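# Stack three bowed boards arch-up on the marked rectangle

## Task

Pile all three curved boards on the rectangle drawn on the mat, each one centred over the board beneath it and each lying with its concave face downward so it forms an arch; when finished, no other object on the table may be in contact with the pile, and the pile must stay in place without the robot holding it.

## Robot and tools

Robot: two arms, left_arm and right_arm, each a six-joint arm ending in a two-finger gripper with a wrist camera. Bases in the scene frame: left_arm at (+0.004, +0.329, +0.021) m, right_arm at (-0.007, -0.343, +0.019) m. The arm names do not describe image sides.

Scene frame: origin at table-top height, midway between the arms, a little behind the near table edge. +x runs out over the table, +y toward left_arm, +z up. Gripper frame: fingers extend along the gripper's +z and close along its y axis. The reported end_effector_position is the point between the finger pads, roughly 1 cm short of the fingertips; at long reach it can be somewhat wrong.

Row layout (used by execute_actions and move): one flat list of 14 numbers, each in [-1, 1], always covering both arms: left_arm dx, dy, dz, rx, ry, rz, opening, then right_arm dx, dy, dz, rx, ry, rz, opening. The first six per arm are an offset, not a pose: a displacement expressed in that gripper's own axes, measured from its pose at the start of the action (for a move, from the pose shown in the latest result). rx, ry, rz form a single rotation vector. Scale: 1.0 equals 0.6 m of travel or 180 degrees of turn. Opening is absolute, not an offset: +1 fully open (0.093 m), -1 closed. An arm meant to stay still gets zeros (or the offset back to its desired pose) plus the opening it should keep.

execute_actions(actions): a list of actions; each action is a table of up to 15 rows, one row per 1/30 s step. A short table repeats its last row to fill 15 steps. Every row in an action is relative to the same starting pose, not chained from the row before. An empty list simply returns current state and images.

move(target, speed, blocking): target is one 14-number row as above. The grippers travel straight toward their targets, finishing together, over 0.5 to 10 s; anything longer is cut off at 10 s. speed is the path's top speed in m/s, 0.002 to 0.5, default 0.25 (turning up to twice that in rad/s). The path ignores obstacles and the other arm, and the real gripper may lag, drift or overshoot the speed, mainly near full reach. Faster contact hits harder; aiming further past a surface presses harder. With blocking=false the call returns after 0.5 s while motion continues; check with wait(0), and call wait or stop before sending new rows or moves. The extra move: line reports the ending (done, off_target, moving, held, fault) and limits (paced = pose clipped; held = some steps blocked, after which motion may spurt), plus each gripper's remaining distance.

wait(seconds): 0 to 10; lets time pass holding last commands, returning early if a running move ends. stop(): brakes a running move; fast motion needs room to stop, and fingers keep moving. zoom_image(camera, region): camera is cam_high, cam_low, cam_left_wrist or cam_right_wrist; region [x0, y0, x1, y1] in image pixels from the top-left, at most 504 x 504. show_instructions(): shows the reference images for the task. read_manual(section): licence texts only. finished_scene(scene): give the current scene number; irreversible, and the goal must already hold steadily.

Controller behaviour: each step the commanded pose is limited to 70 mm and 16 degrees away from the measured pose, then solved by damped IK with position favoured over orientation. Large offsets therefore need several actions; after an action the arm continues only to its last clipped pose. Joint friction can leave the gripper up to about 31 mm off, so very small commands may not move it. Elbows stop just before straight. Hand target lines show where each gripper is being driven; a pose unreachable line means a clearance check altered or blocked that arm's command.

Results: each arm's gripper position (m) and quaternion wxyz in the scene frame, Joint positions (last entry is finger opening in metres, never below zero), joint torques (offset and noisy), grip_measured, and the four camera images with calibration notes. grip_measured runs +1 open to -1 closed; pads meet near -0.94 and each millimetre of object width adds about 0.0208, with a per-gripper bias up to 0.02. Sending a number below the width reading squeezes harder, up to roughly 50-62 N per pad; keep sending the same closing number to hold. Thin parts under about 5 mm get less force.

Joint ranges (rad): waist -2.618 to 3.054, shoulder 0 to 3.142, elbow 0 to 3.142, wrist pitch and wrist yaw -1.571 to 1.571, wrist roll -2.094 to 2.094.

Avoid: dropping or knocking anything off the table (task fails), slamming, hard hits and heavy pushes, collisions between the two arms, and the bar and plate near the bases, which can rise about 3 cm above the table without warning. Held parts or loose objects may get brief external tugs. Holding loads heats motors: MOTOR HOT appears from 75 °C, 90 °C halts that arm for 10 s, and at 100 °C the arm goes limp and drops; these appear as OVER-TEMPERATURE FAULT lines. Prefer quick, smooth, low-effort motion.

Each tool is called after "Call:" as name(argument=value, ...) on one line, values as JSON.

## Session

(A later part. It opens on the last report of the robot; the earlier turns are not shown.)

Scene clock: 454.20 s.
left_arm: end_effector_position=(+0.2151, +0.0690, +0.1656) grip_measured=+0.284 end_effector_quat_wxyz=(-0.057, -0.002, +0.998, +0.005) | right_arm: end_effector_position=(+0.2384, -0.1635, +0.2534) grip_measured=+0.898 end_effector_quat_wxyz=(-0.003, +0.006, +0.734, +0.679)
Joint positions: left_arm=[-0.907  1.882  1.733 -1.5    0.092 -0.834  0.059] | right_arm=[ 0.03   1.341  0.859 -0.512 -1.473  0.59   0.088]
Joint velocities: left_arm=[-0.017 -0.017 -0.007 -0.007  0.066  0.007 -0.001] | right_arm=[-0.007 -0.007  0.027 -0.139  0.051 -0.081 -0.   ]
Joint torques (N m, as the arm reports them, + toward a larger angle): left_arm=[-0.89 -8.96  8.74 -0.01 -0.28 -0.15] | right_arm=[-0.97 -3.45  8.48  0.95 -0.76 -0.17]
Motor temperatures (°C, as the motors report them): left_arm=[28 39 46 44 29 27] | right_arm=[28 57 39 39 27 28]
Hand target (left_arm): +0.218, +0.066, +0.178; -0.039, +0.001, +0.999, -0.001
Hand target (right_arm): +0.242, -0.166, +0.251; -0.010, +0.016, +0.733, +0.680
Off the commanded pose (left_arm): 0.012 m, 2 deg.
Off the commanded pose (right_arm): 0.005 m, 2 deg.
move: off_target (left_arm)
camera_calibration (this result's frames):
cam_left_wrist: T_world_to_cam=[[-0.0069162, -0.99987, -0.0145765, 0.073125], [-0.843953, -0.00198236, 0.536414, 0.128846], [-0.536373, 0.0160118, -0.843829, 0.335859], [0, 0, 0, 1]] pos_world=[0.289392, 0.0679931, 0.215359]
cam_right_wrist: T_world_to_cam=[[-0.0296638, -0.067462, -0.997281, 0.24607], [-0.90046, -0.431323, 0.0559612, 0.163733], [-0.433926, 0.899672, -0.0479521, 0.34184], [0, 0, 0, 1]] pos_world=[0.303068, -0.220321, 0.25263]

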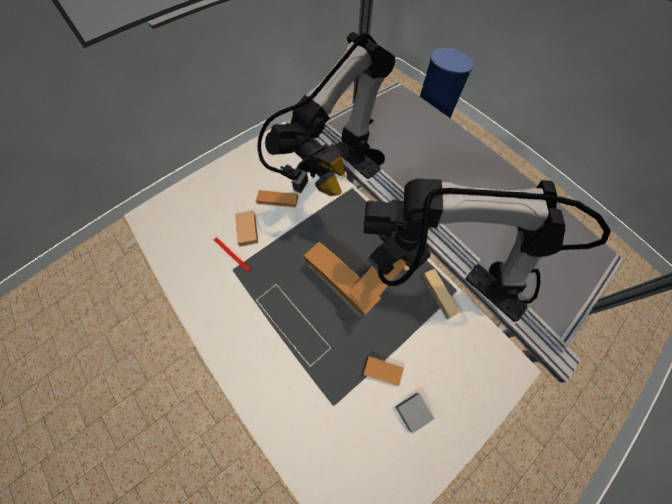

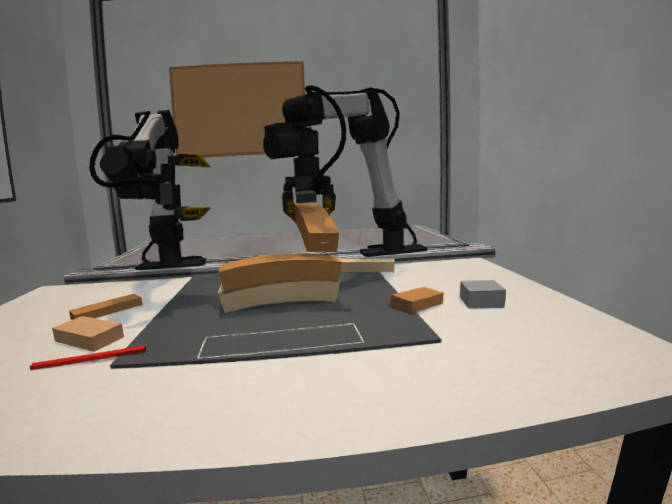

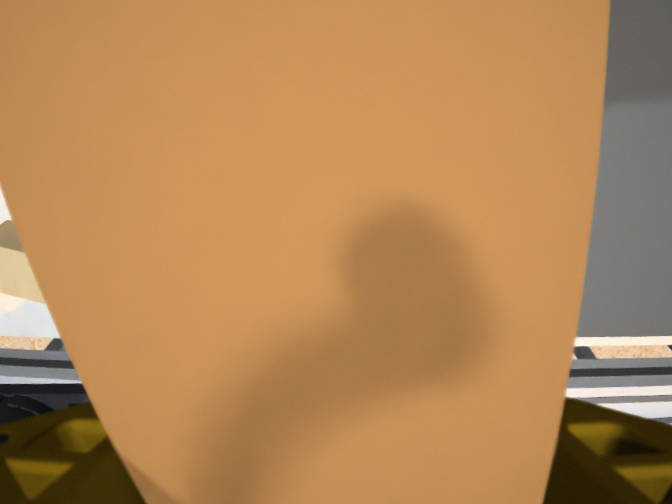

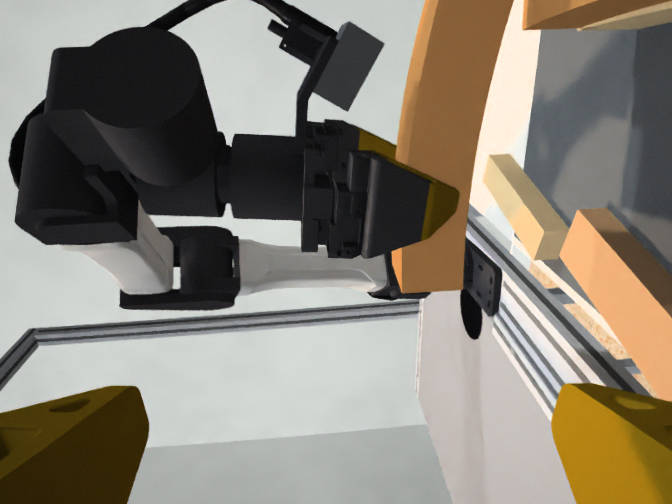

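Call:
move(target=[0,0,-0.03,0,-0.05,0,-0.1, 0,0,0,0,0,0,0.9], speed=0.1)

Call:
move(target=[-0.235,-0.03,-0.02,0,0,0.515,-0.1, 0,0,0,0,0,0,0.9], speed=0.15)

Call:
zoom_image(camera="cam_low", region=[200, 180, 400, 330])

Call:
zoom_image(camera="cam_high", region=[250, 190, 450, 340])

Scene clock: 458.97 s.
left_arm: end_effector_position=(+0.2133, +0.0714, +0.1740) grip_measured=+0.276 end_effector_quat_wxyz=(-0.008, -0.002, +1.000, +0.019) | right_arm: end_effector_position=(+0.2375, -0.1636, +0.2532) grip_measured=+0.898 end_effector_quat_wxyz=(-0.004, +0.005, +0.734, +0.679)
Joint positions: left_arm=[-0.952  1.831  1.706 -1.478  0.001 -0.885  0.058] | right_arm=[ 0.03   1.341  0.86  -0.528 -1.473  0.576  0.088]
Joint velocities: left_arm=[-0.007 -0.007 -0.007  0.007  0.007 -0.081 -0.   ] | right_arm=[ 0.017 -0.012  0.002 -0.022 -0.007  0.037 -0.   ]
Joint torques (N m, as the arm reports them, + toward a larger angle): left_arm=[ -0.68 -10.41   5.58   0.45  -0.35  -0.11] | right_arm=[-0.33 -5.24  7.52  1.11 -0.67 -0.02]
Motor temperatures (°C, as the motors report them): left_arm=[28 41 46 43 29 27] | right_arm=[28 55 39 39 27 28]
Hand target (left_arm): +0.217, +0.069, +0.184; +0.021, -0.001, +1.000, +0.006
Hand target (right_arm): +0.238, -0.164, +0.253; -0.003, +0.006, +0.734, +0.679
Off the commanded pose (left_arm): 0.010 m, 4 deg.
Off the commanded pose (right_arm): 0.001 m, 0 deg.
move: off_target (left_arm)
camera_calibration (this result's frames):
cam_left_wrist: T_world_to_cam=[[-0.00462703, -0.999046, -0.0434341, 0.0800967], [-0.89261, -0.0154545, 0.450565, 0.149162], [-0.450807, 0.0408545, -0.891686, 0.330333], [0, 0, 0, 1]] pos_world=[0.28243, 0.0688299, 0.230826]
cam_right_wrist: T_world_to_cam=[[-0.0299914, -0.0682192, -0.997219, 0.245776], [-0.89996, -0.432279, 0.0566383, 0.16244], [-0.43494, 0.899156, -0.0484299, 0.341745], [0, 0, 0, 1]] pos_world=[0.302199, -0.220296, 0.252443]

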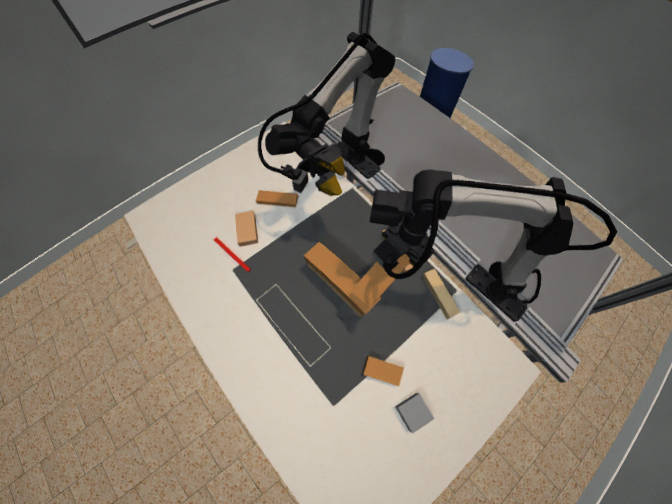

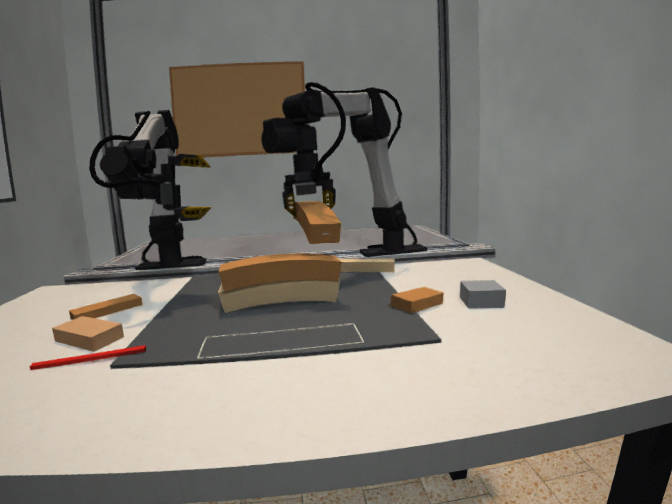

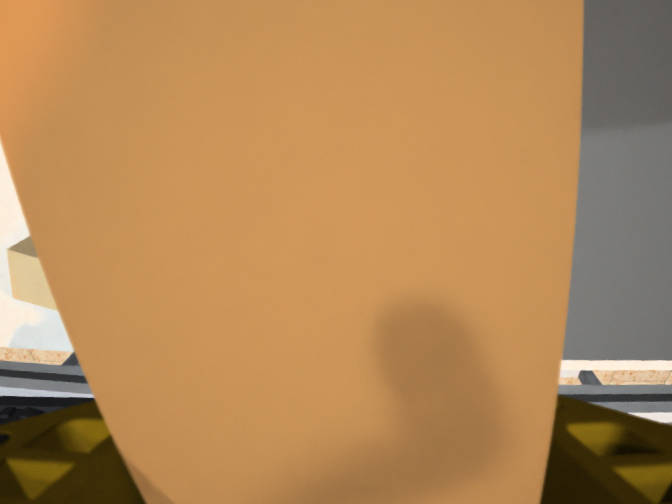

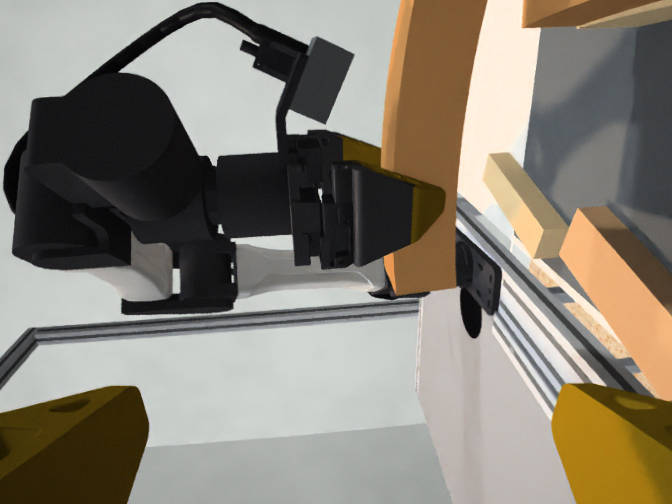

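Scene clock: 464.83 s.
left_arm: end_effector_position=(+0.3460, +0.0538, +0.1661) grip_measured=+0.277 end_effector_quat_wxyz=(+0.018, +0.724, +0.689, +0.014) | right_arm: end_effector_position=(+0.2375, -0.1636, +0.2532) grip_measured=+0.898 end_effector_quat_wxyz=(-0.004, +0.005, +0.734, +0.679)
Joint positions: left_arm=[-0.746  2.246  2.284 -1.565 -0.007  0.946  0.058] | right_arm=[ 0.03   1.341  0.86  -0.528 -1.473  0.576  0.088]
Joint velocities: left_arm=[-0.007 -0.002 -0.002 -0.007 -0.066 -0.022 -0.001] | right_arm=[ 0.007 -0.007 -0.002  0.022 -0.066 -0.007  0.   ]
Joint torques (N m, as the arm reports them, + toward a larger angle): left_arm=[  1.08 -12.01   8.63   0.31  -0.01  -0.08] | right_arm=[-0.06 -5.46  7.35  1.07 -0.7  -0.03]
Motor temperatures (°C, as the motors report them): left_arm=[28 43 47 42 29 27] | right_arm=[28 53 39 38 27 28]
Hand target (left_arm): +0.354, +0.054, +0.183; +0.046, +0.721, +0.691, +0.016
Hand target (right_arm): +0.237, -0.164, +0.253; -0.004, +0.005, +0.734, +0.679
Off the commanded pose (left_arm): 0.019 m, 4 deg.
Off the commanded pose (right_arm): 0.000 m, 0 deg.
joint sent to its limit (left arm) — the command would take joint 4 (wrist pitch) past its lower limit, so that joint was sent only as far as its limit.
move: off_target (left_arm)
camera_calibration (this result's frames):
cam_left_wrist: T_world_to_cam=[[-0.997055, 0.0580004, -0.0501726, 0.350368], [0.030676, 0.901238, 0.432238, -0.0948757], [0.0702874, 0.429426, -0.900363, 0.183978], [0, 0, 0, 1]] pos_world=[0.339315, -0.013821, 0.224235]
cam_right_wrist: T_world_to_cam=[[-0.0299914, -0.0682192, -0.997219, 0.245776], [-0.89996, -0.432279, 0.0566383, 0.16244], [-0.43494, 0.899156, -0.0484299, 0.341745], [0, 0, 0, 1]] pos_world=[0.302199, -0.220296, 0.252443]

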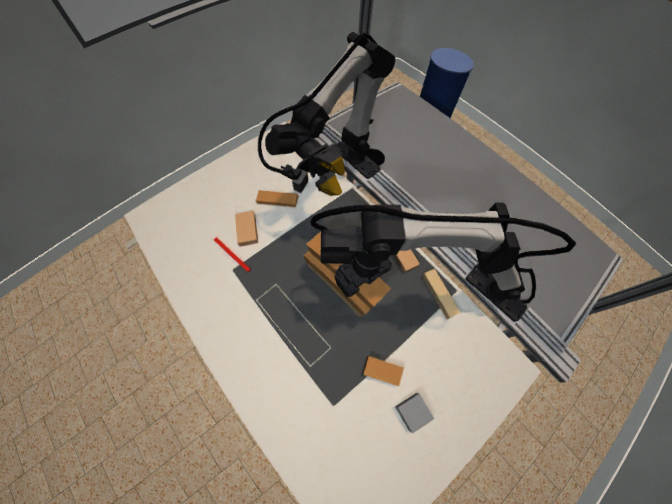

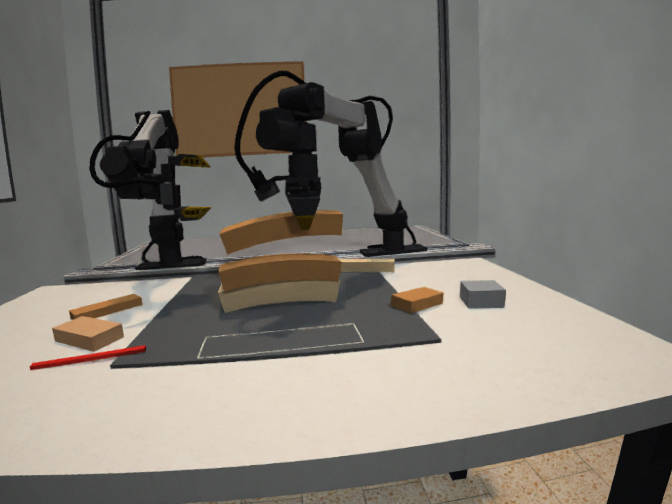

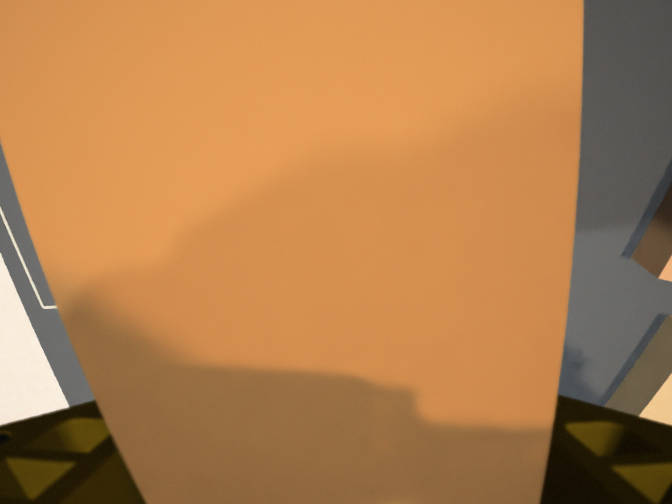

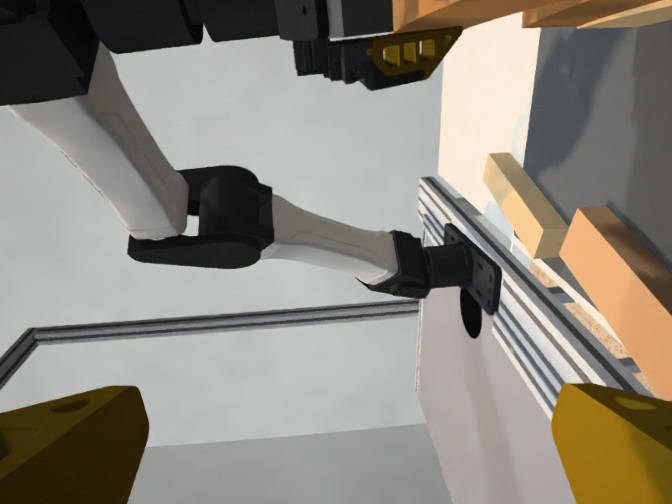

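Region (200, 180, 400, 330) of cam_low's 672x504 image, scaled by 2.520, with more detail than that image has; it fills the top 378 rows of this view, and the rest is white.

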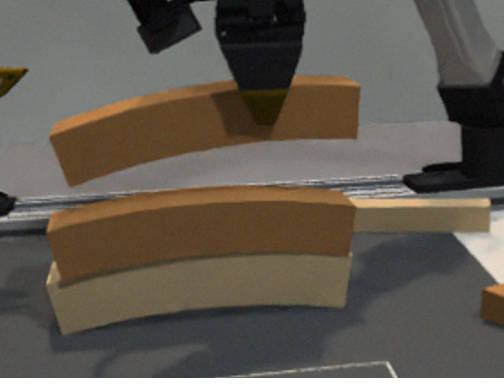

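Region (250, 190, 450, 340) of cam_high's 672x504 image, scaled by 2.520, with more detail than that image has; it fills the top 378 rows of this view, and the rest is white.

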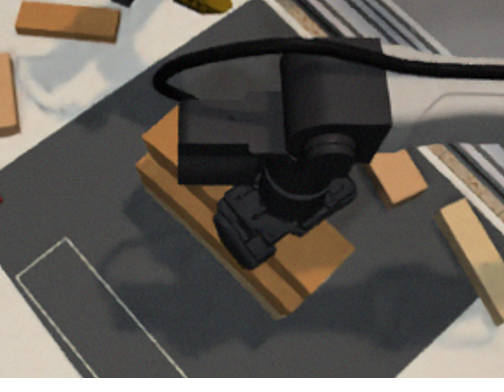

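Call:
move(target=[-0.007,0.022,0.05,0,-0.035,0,-0.1, 0,0,0,0,0,0,0.9], speed=0.04)

Call:
zoom_image(camera="cam_low", region=[200, 180, 400, 330])

Call:
zoom_image(camera="cam_high", region=[250, 190, 450, 340])

Scene clock: 469.63 s.
left_arm: end_effector_position=(+0.3532, +0.0475, +0.1231) grip_measured=+0.276 end_effector_quat_wxyz=(+0.029, +0.728, +0.684, -0.027) | right_arm: end_effector_position=(+0.2375, -0.1636, +0.2532) grip_measured=+0.898 end_effector_quat_wxyz=(-0.004, +0.005, +0.734, +0.679)
Joint positions: left_arm=[-0.716  2.241  2.101 -1.378  0.078  0.986  0.058] | right_arm=[ 0.03   1.341  0.86  -0.528 -1.473  0.576  0.088]
Joint velocities: left_arm=[ 0.002  0.017 -0.017 -0.007  0.022  0.007 -0.001] | right_arm=[ 0.012 -0.002  0.012 -0.022  0.051  0.007  0.   ]
Joint torques (N m, as the arm reports them, + toward a larger angle): left_arm=[  1.27 -13.78   5.25   0.57   0.13  -0.1 ] | right_arm=[-0.18 -5.22  7.38  1.07 -0.66 -0.02]
Motor temperatures (°C, as the motors report them): left_arm=[28 46 47 41 29 27] | right_arm=[28 52 39 38 27 28]
Hand target (left_arm): +0.360, +0.049, +0.137; +0.056, +0.724, +0.687, -0.026
Hand target (right_arm): +0.238, -0.164, +0.253; -0.004, +0.005, +0.734, +0.679
Off the commanded pose (left_arm): 0.015 m, 3 deg.
Off the commanded pose (right_arm): 0.000 m, 0 deg.
move: off_target (left_arm)
camera_calibration (this result's frames):
cam_left_wrist: T_world_to_cam=[[-0.997429, 0.0706892, -0.0117565, 0.350595], [0.0615335, 0.928954, 0.365046, -0.0747694], [0.0367261, 0.363384, -0.930915, 0.166295], [0, 0, 0, 1]] pos_world=[0.348188, -0.0157551, 0.186223]
cam_right_wrist: T_world_to_cam=[[-0.0299914, -0.0682192, -0.997219, 0.245776], [-0.89996, -0.432279, 0.0566383, 0.16244], [-0.43494, 0.899156, -0.0484299, 0.341745], [0, 0, 0, 1]] pos_world=[0.302199, -0.220296, 0.252443]

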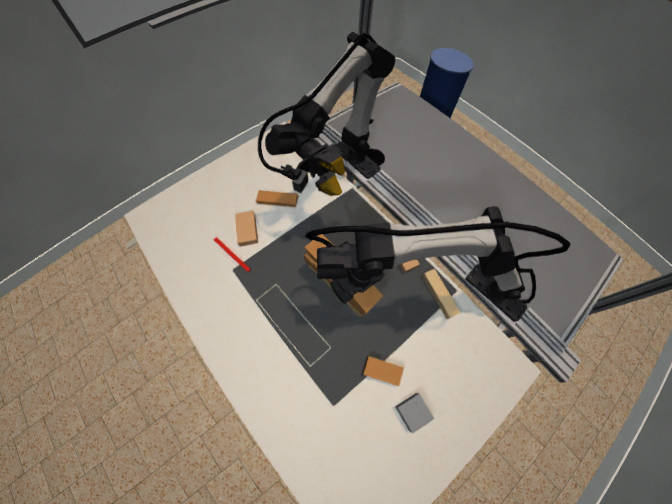

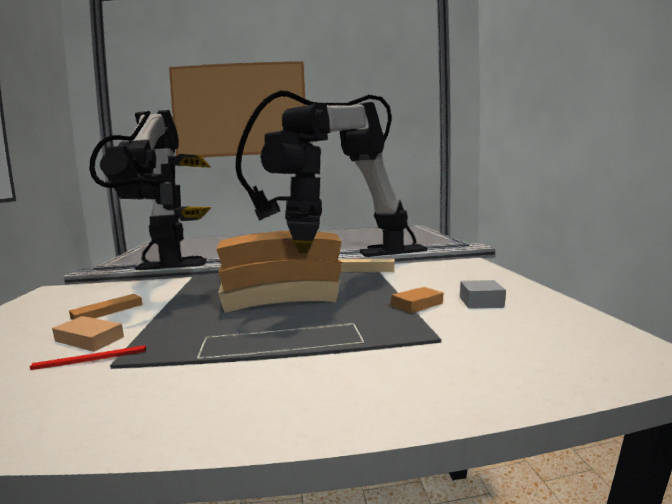

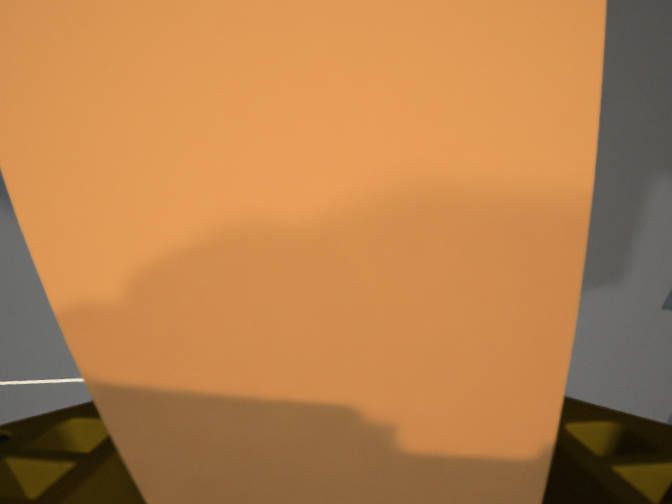

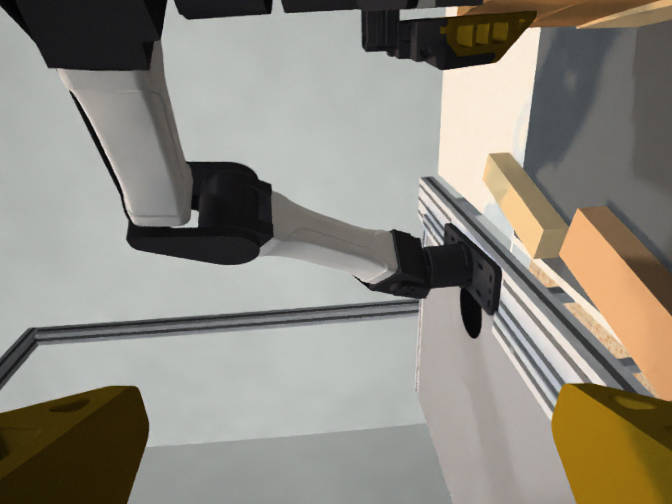

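Region (200, 180, 400, 330) of cam_low's 672x504 image, scaled by 2.520, with more detail than that image has; it fills the top 378 rows of this view, and the rest is white.

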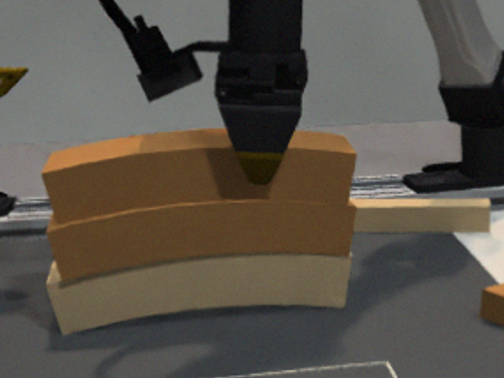

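Region (250, 190, 450, 340) of cam_high's 672x504 image, scaled by 2.520, with more detail than that image has; it fills the top 378 rows of this view, and the rest is white.

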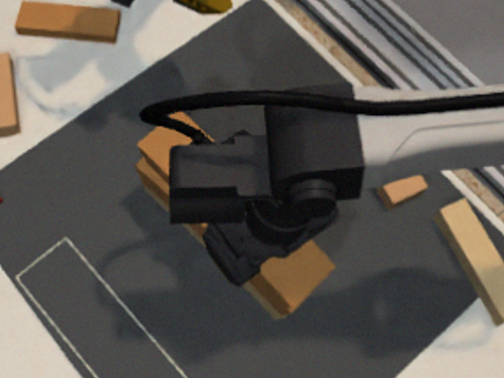

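Call:
move(target=[0,0,0,0,0,0,1, 0,0,0,0,0,0,0.9])

Call:
move(target=[-0.02,0.006,0.045,0,0.025,-0.035,1, 0,0,0,0,0,0,0.9], speed=0.03)

Call:
move(target=[0,0,0,0,0,0,0.1, 0,0,0,0,0,0,0.9])

Call:
zoom_image(camera="cam_low", region=[200, 180, 400, 330])

Scene clock: 474.03 s.
left_arm: end_effector_position=(+0.3534, +0.0474, +0.1231) grip_measured=+1.000 end_effector_quat_wxyz=(+0.030, +0.729, +0.684, -0.027) | right_arm: end_effector_position=(+0.2375, -0.1636, +0.2532) grip_measured=+0.898 end_effector_quat_wxyz=(-0.004, +0.005, +0.734, +0.679)
Joint positions: left_arm=[-0.716  2.241  2.101 -1.377  0.078  0.987  0.093] | right_arm=[ 0.03   1.341  0.86  -0.528 -1.473  0.576  0.088]
Joint velocities: left_arm=[-0.012  0.002  0.007  0.051  0.007 -0.022  0.   ] | right_arm=[ 0.007 -0.032 -0.002 -0.022 -0.007 -0.051  0.001]
Joint torques (N m, as the arm reports them, + toward a larger angle): left_arm=[  0.01 -11.07   6.06   0.41   0.06  -0.1 ] | right_arm=[-0.13 -5.26  7.31  1.03 -0.67 -0.09]
Motor temperatures (°C, as the motors report them): left_arm=[28 49 46 41 29 27] | right_arm=[28 51 39 37 27 28]
Hand target (left_arm): +0.353, +0.048, +0.123; +0.029, +0.728, +0.684, -0.026
Hand target (right_arm): +0.238, -0.164, +0.253; -0.004, +0.005, +0.734, +0.679
Off the commanded pose (left_arm): 0.000 m, 0 deg.
Off the commanded pose (right_arm): 0.000 m, 0 deg.
move: done
camera_calibration (this result's frames):
cam_left_wrist: T_world_to_cam=[[-0.997366, 0.071454, -0.0124574, 0.350778], [0.0620066, 0.929073, 0.364663, -0.0748042], [0.0376304, 0.36293, -0.931056, 0.166058], [0, 0, 0, 1]] pos_world=[0.348244, -0.0158332, 0.186257]
cam_right_wrist: T_world_to_cam=[[-0.0299914, -0.0682192, -0.997219, 0.245776], [-0.89996, -0.432279, 0.0566383, 0.16244], [-0.43494, 0.899156, -0.0484299, 0.341745], [0, 0, 0, 1]] pos_world=[0.302199, -0.220296, 0.252443]

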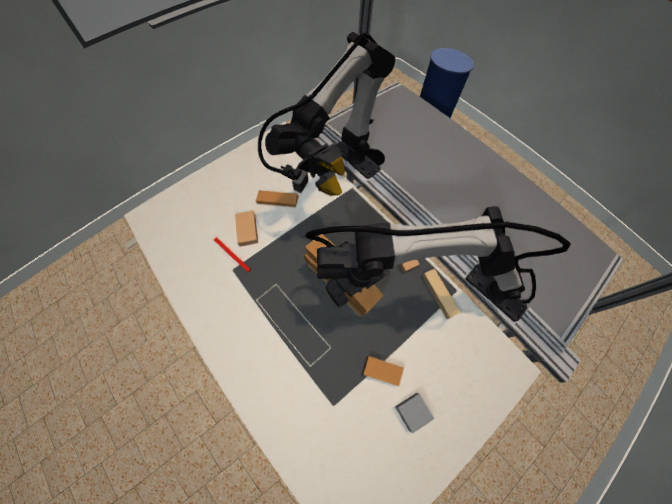

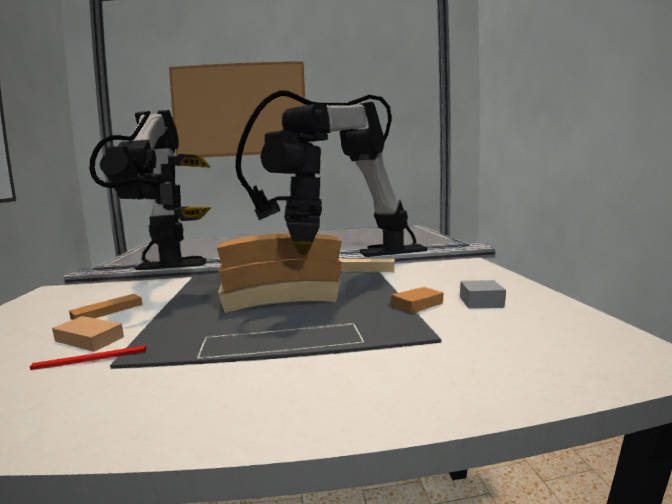

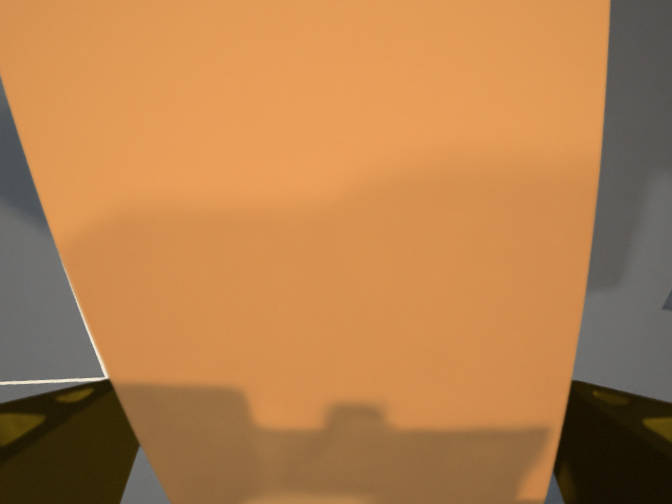

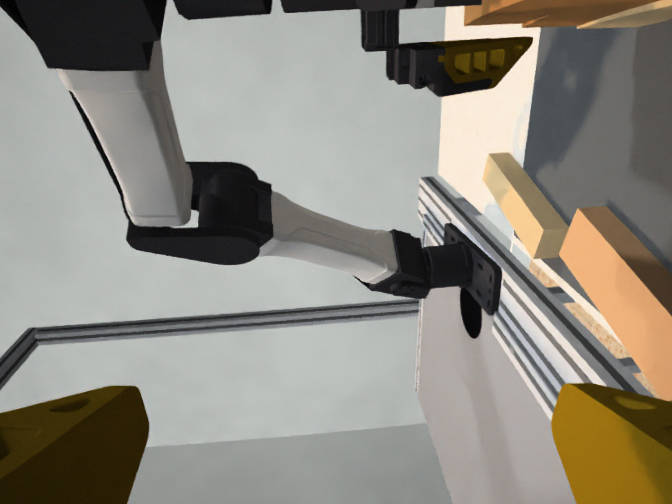

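Scene clock: 476.50 s.
left_arm: end_effector_position=(+0.3575, +0.0355, +0.0943) grip_measured=+1.000 end_effector_quat_wxyz=(+0.003, +0.690, +0.724, -0.004) | right_arm: end_effector_position=(+0.2375, -0.1636, +0.2532) grip_measured=+0.898 end_effector_quat_wxyz=(-0.004, +0.005, +0.734, +0.679)
Joint positions: left_arm=[-0.752  2.346  2.168 -1.383  0.024  0.842  0.093] | right_arm=[ 0.03   1.341  0.86  -0.528 -1.473  0.576  0.088]
Joint velocities: left_arm=[-0.022 -0.002  0.002 -0.007  0.037 -0.066  0.   ] | right_arm=[-0.027  0.007 -0.017  0.037 -0.007 -0.051 -0.   ]
Joint torques (N m, as the arm reports them, + toward a larger angle): left_arm=[ -0.91 -11.07   7.51   0.18  -0.13  -0.12] | right_arm=[-0.15 -5.38  7.47  1.1  -0.68 -0.12]
Motor temperatures (°C, as the motors report them): left_arm=[28 50 46 40 29 27] | right_arm=[28 51 39 37 27 28]
Hand target (left_arm): +0.356, +0.033, +0.097; +0.002, +0.690, +0.723, +0.001
Hand target (right_arm): +0.238, -0.164, +0.253; -0.004, +0.005, +0.734, +0.679
Off the commanded pose (left_arm): 0.004 m, 1 deg.
Off the commanded pose (right_arm): 0.000 m, 0 deg.
move: done
camera_calibration (this result's frames):
cam_left_wrist: T_world_to_cam=[[-0.999245, -0.0387436, -0.00290794, 0.359086], [-0.0362622, 0.903137, 0.427819, -0.0233802], [-0.013949, 0.427602, -0.90386, 0.156945], [0, 0, 0, 1]] pos_world=[0.360157, -0.0320823, 0.152903]
cam_right_wrist: T_world_to_cam=[[-0.0299914, -0.0682192, -0.997219, 0.245776], [-0.89996, -0.432279, 0.0566383, 0.16244], [-0.43494, 0.899156, -0.0484299, 0.341745], [0, 0, 0, 1]] pos_world=[0.302199, -0.220296, 0.252443]

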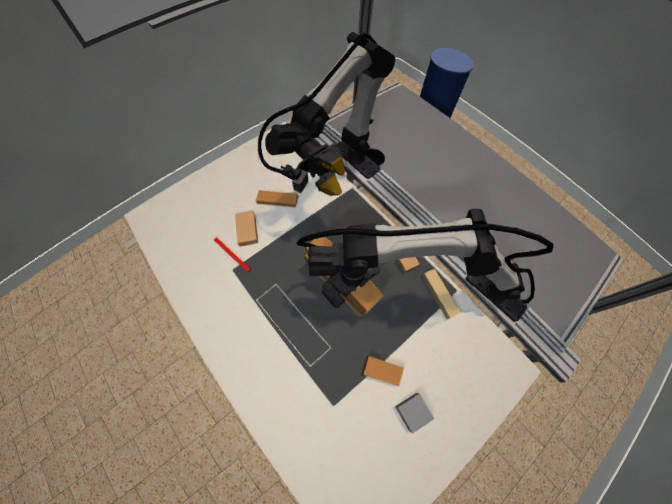

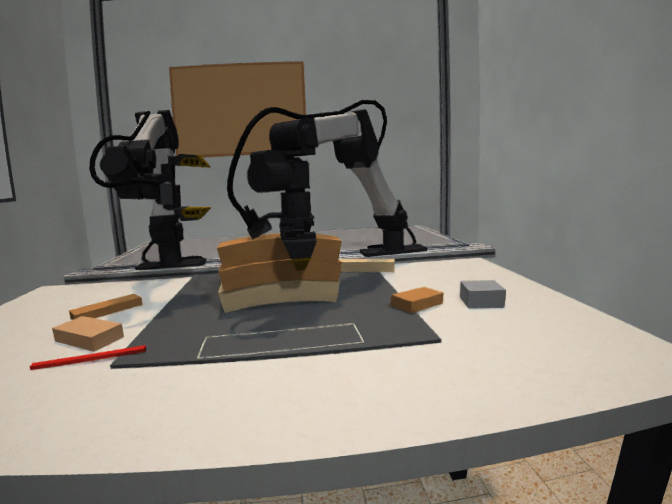

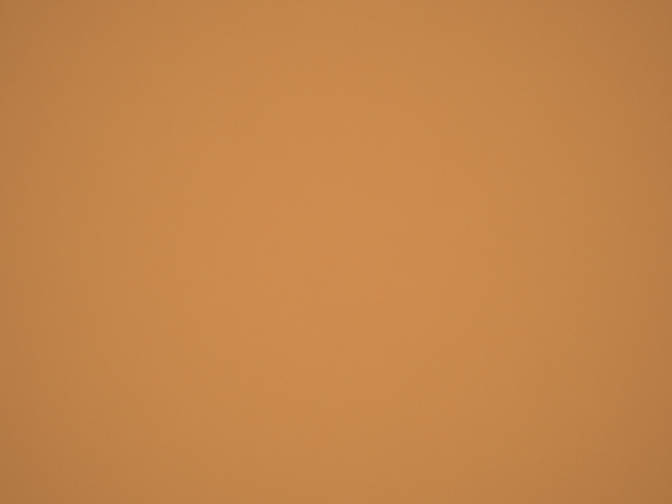

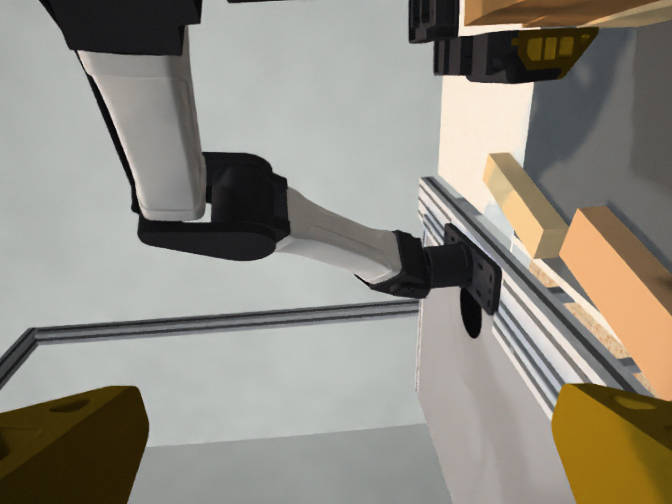

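Scene clock: 477.00 s.
left_arm: end_effector_position=(+0.3559, +0.0356, +0.0943) grip_measured=+0.187 end_effector_quat_wxyz=(+0.001, +0.691, +0.723, -0.007) | right_arm: end_effector_position=(+0.2375, -0.1636, +0.2532) grip_measured=+0.898 end_effector_quat_wxyz=(-0.004, +0.005, +0.734, +0.679)
Joint positions: left_arm=[-0.752  2.346  2.168 -1.388  0.029  0.843  0.054] | right_arm=[ 0.03   1.341  0.86  -0.528 -1.473  0.576  0.088]
Joint velocities: left_arm=[-0.007 -0.007 -0.032  0.022 -0.081 -0.022 -0.001] | right_arm=[ 0.012 -0.022  0.012 -0.007 -0.051 -0.022  0.001]
Joint torques (N m, as the arm reports them, + toward a larger angle): left_arm=[ -0.05 -11.74   5.99   0.31  -0.03  -0.12] | right_arm=[-0.27 -5.31  7.4   1.03 -0.65 -0.06]
Motor temperatures (°C, as the motors report them): left_arm=[28 50 46 40 29 27] | right_arm=[28 51 39 37 27 28]
Hand target (left_arm): +0.357, +0.035, +0.094; +0.003, +0.690, +0.724, -0.005
Hand target (right_arm): +0.238, -0.164, +0.253; -0.004, +0.005, +0.734, +0.679
Off the commanded pose (left_arm): 0.002 m, 0 deg.
Off the commanded pose (right_arm): 0.000 m, 0 deg.
move: done
camera_calibration (this result's frames):
cam_left_wrist: T_world_to_cam=[[-0.999296, -0.0372879, 0.0041189, 0.356792], [-0.0319412, 0.903271, 0.427881, -0.0250613], [-0.0196753, 0.427448, -0.903826, 0.158931], [0, 0, 0, 1]] pos_world=[0.358868, -0.0319934, 0.152899]
cam_right_wrist: T_world_to_cam=[[-0.0299914, -0.0682192, -0.997219, 0.245776], [-0.89996, -0.432279, 0.0566383, 0.16244], [-0.43494, 0.899156, -0.0484299, 0.341745], [0, 0, 0, 1]] pos_world=[0.302199, -0.220296, 0.252443]

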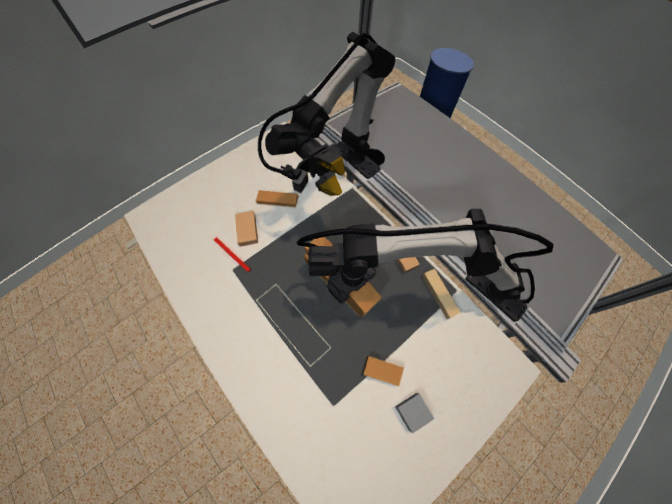

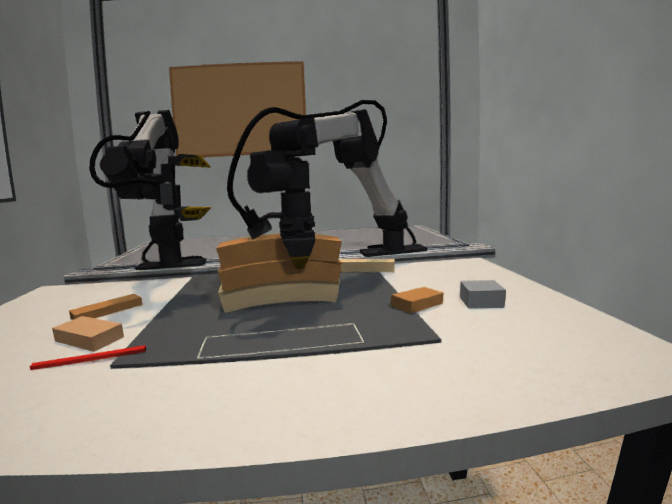

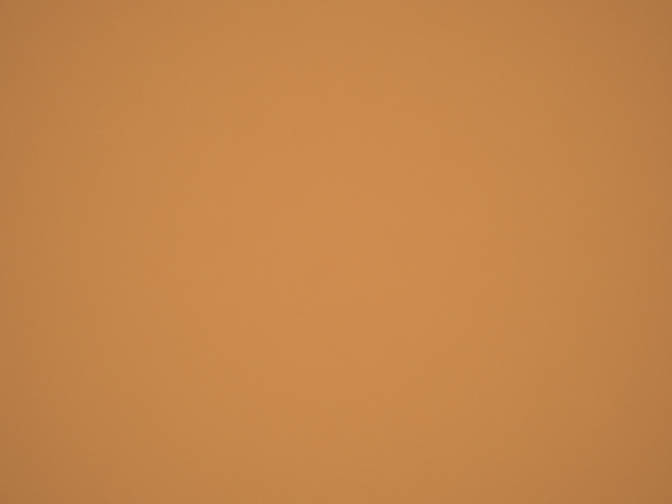

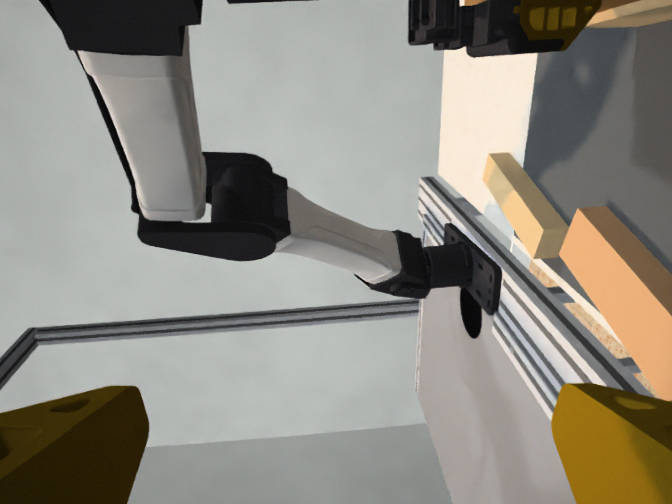

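Region (200, 180, 400, 330) of cam_low's 672x504 image, scaled by 2.520, with more detail than that image has; it fills the top 378 rows of this view, and the rest is white.

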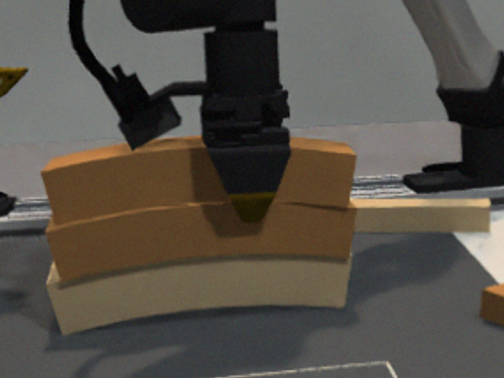

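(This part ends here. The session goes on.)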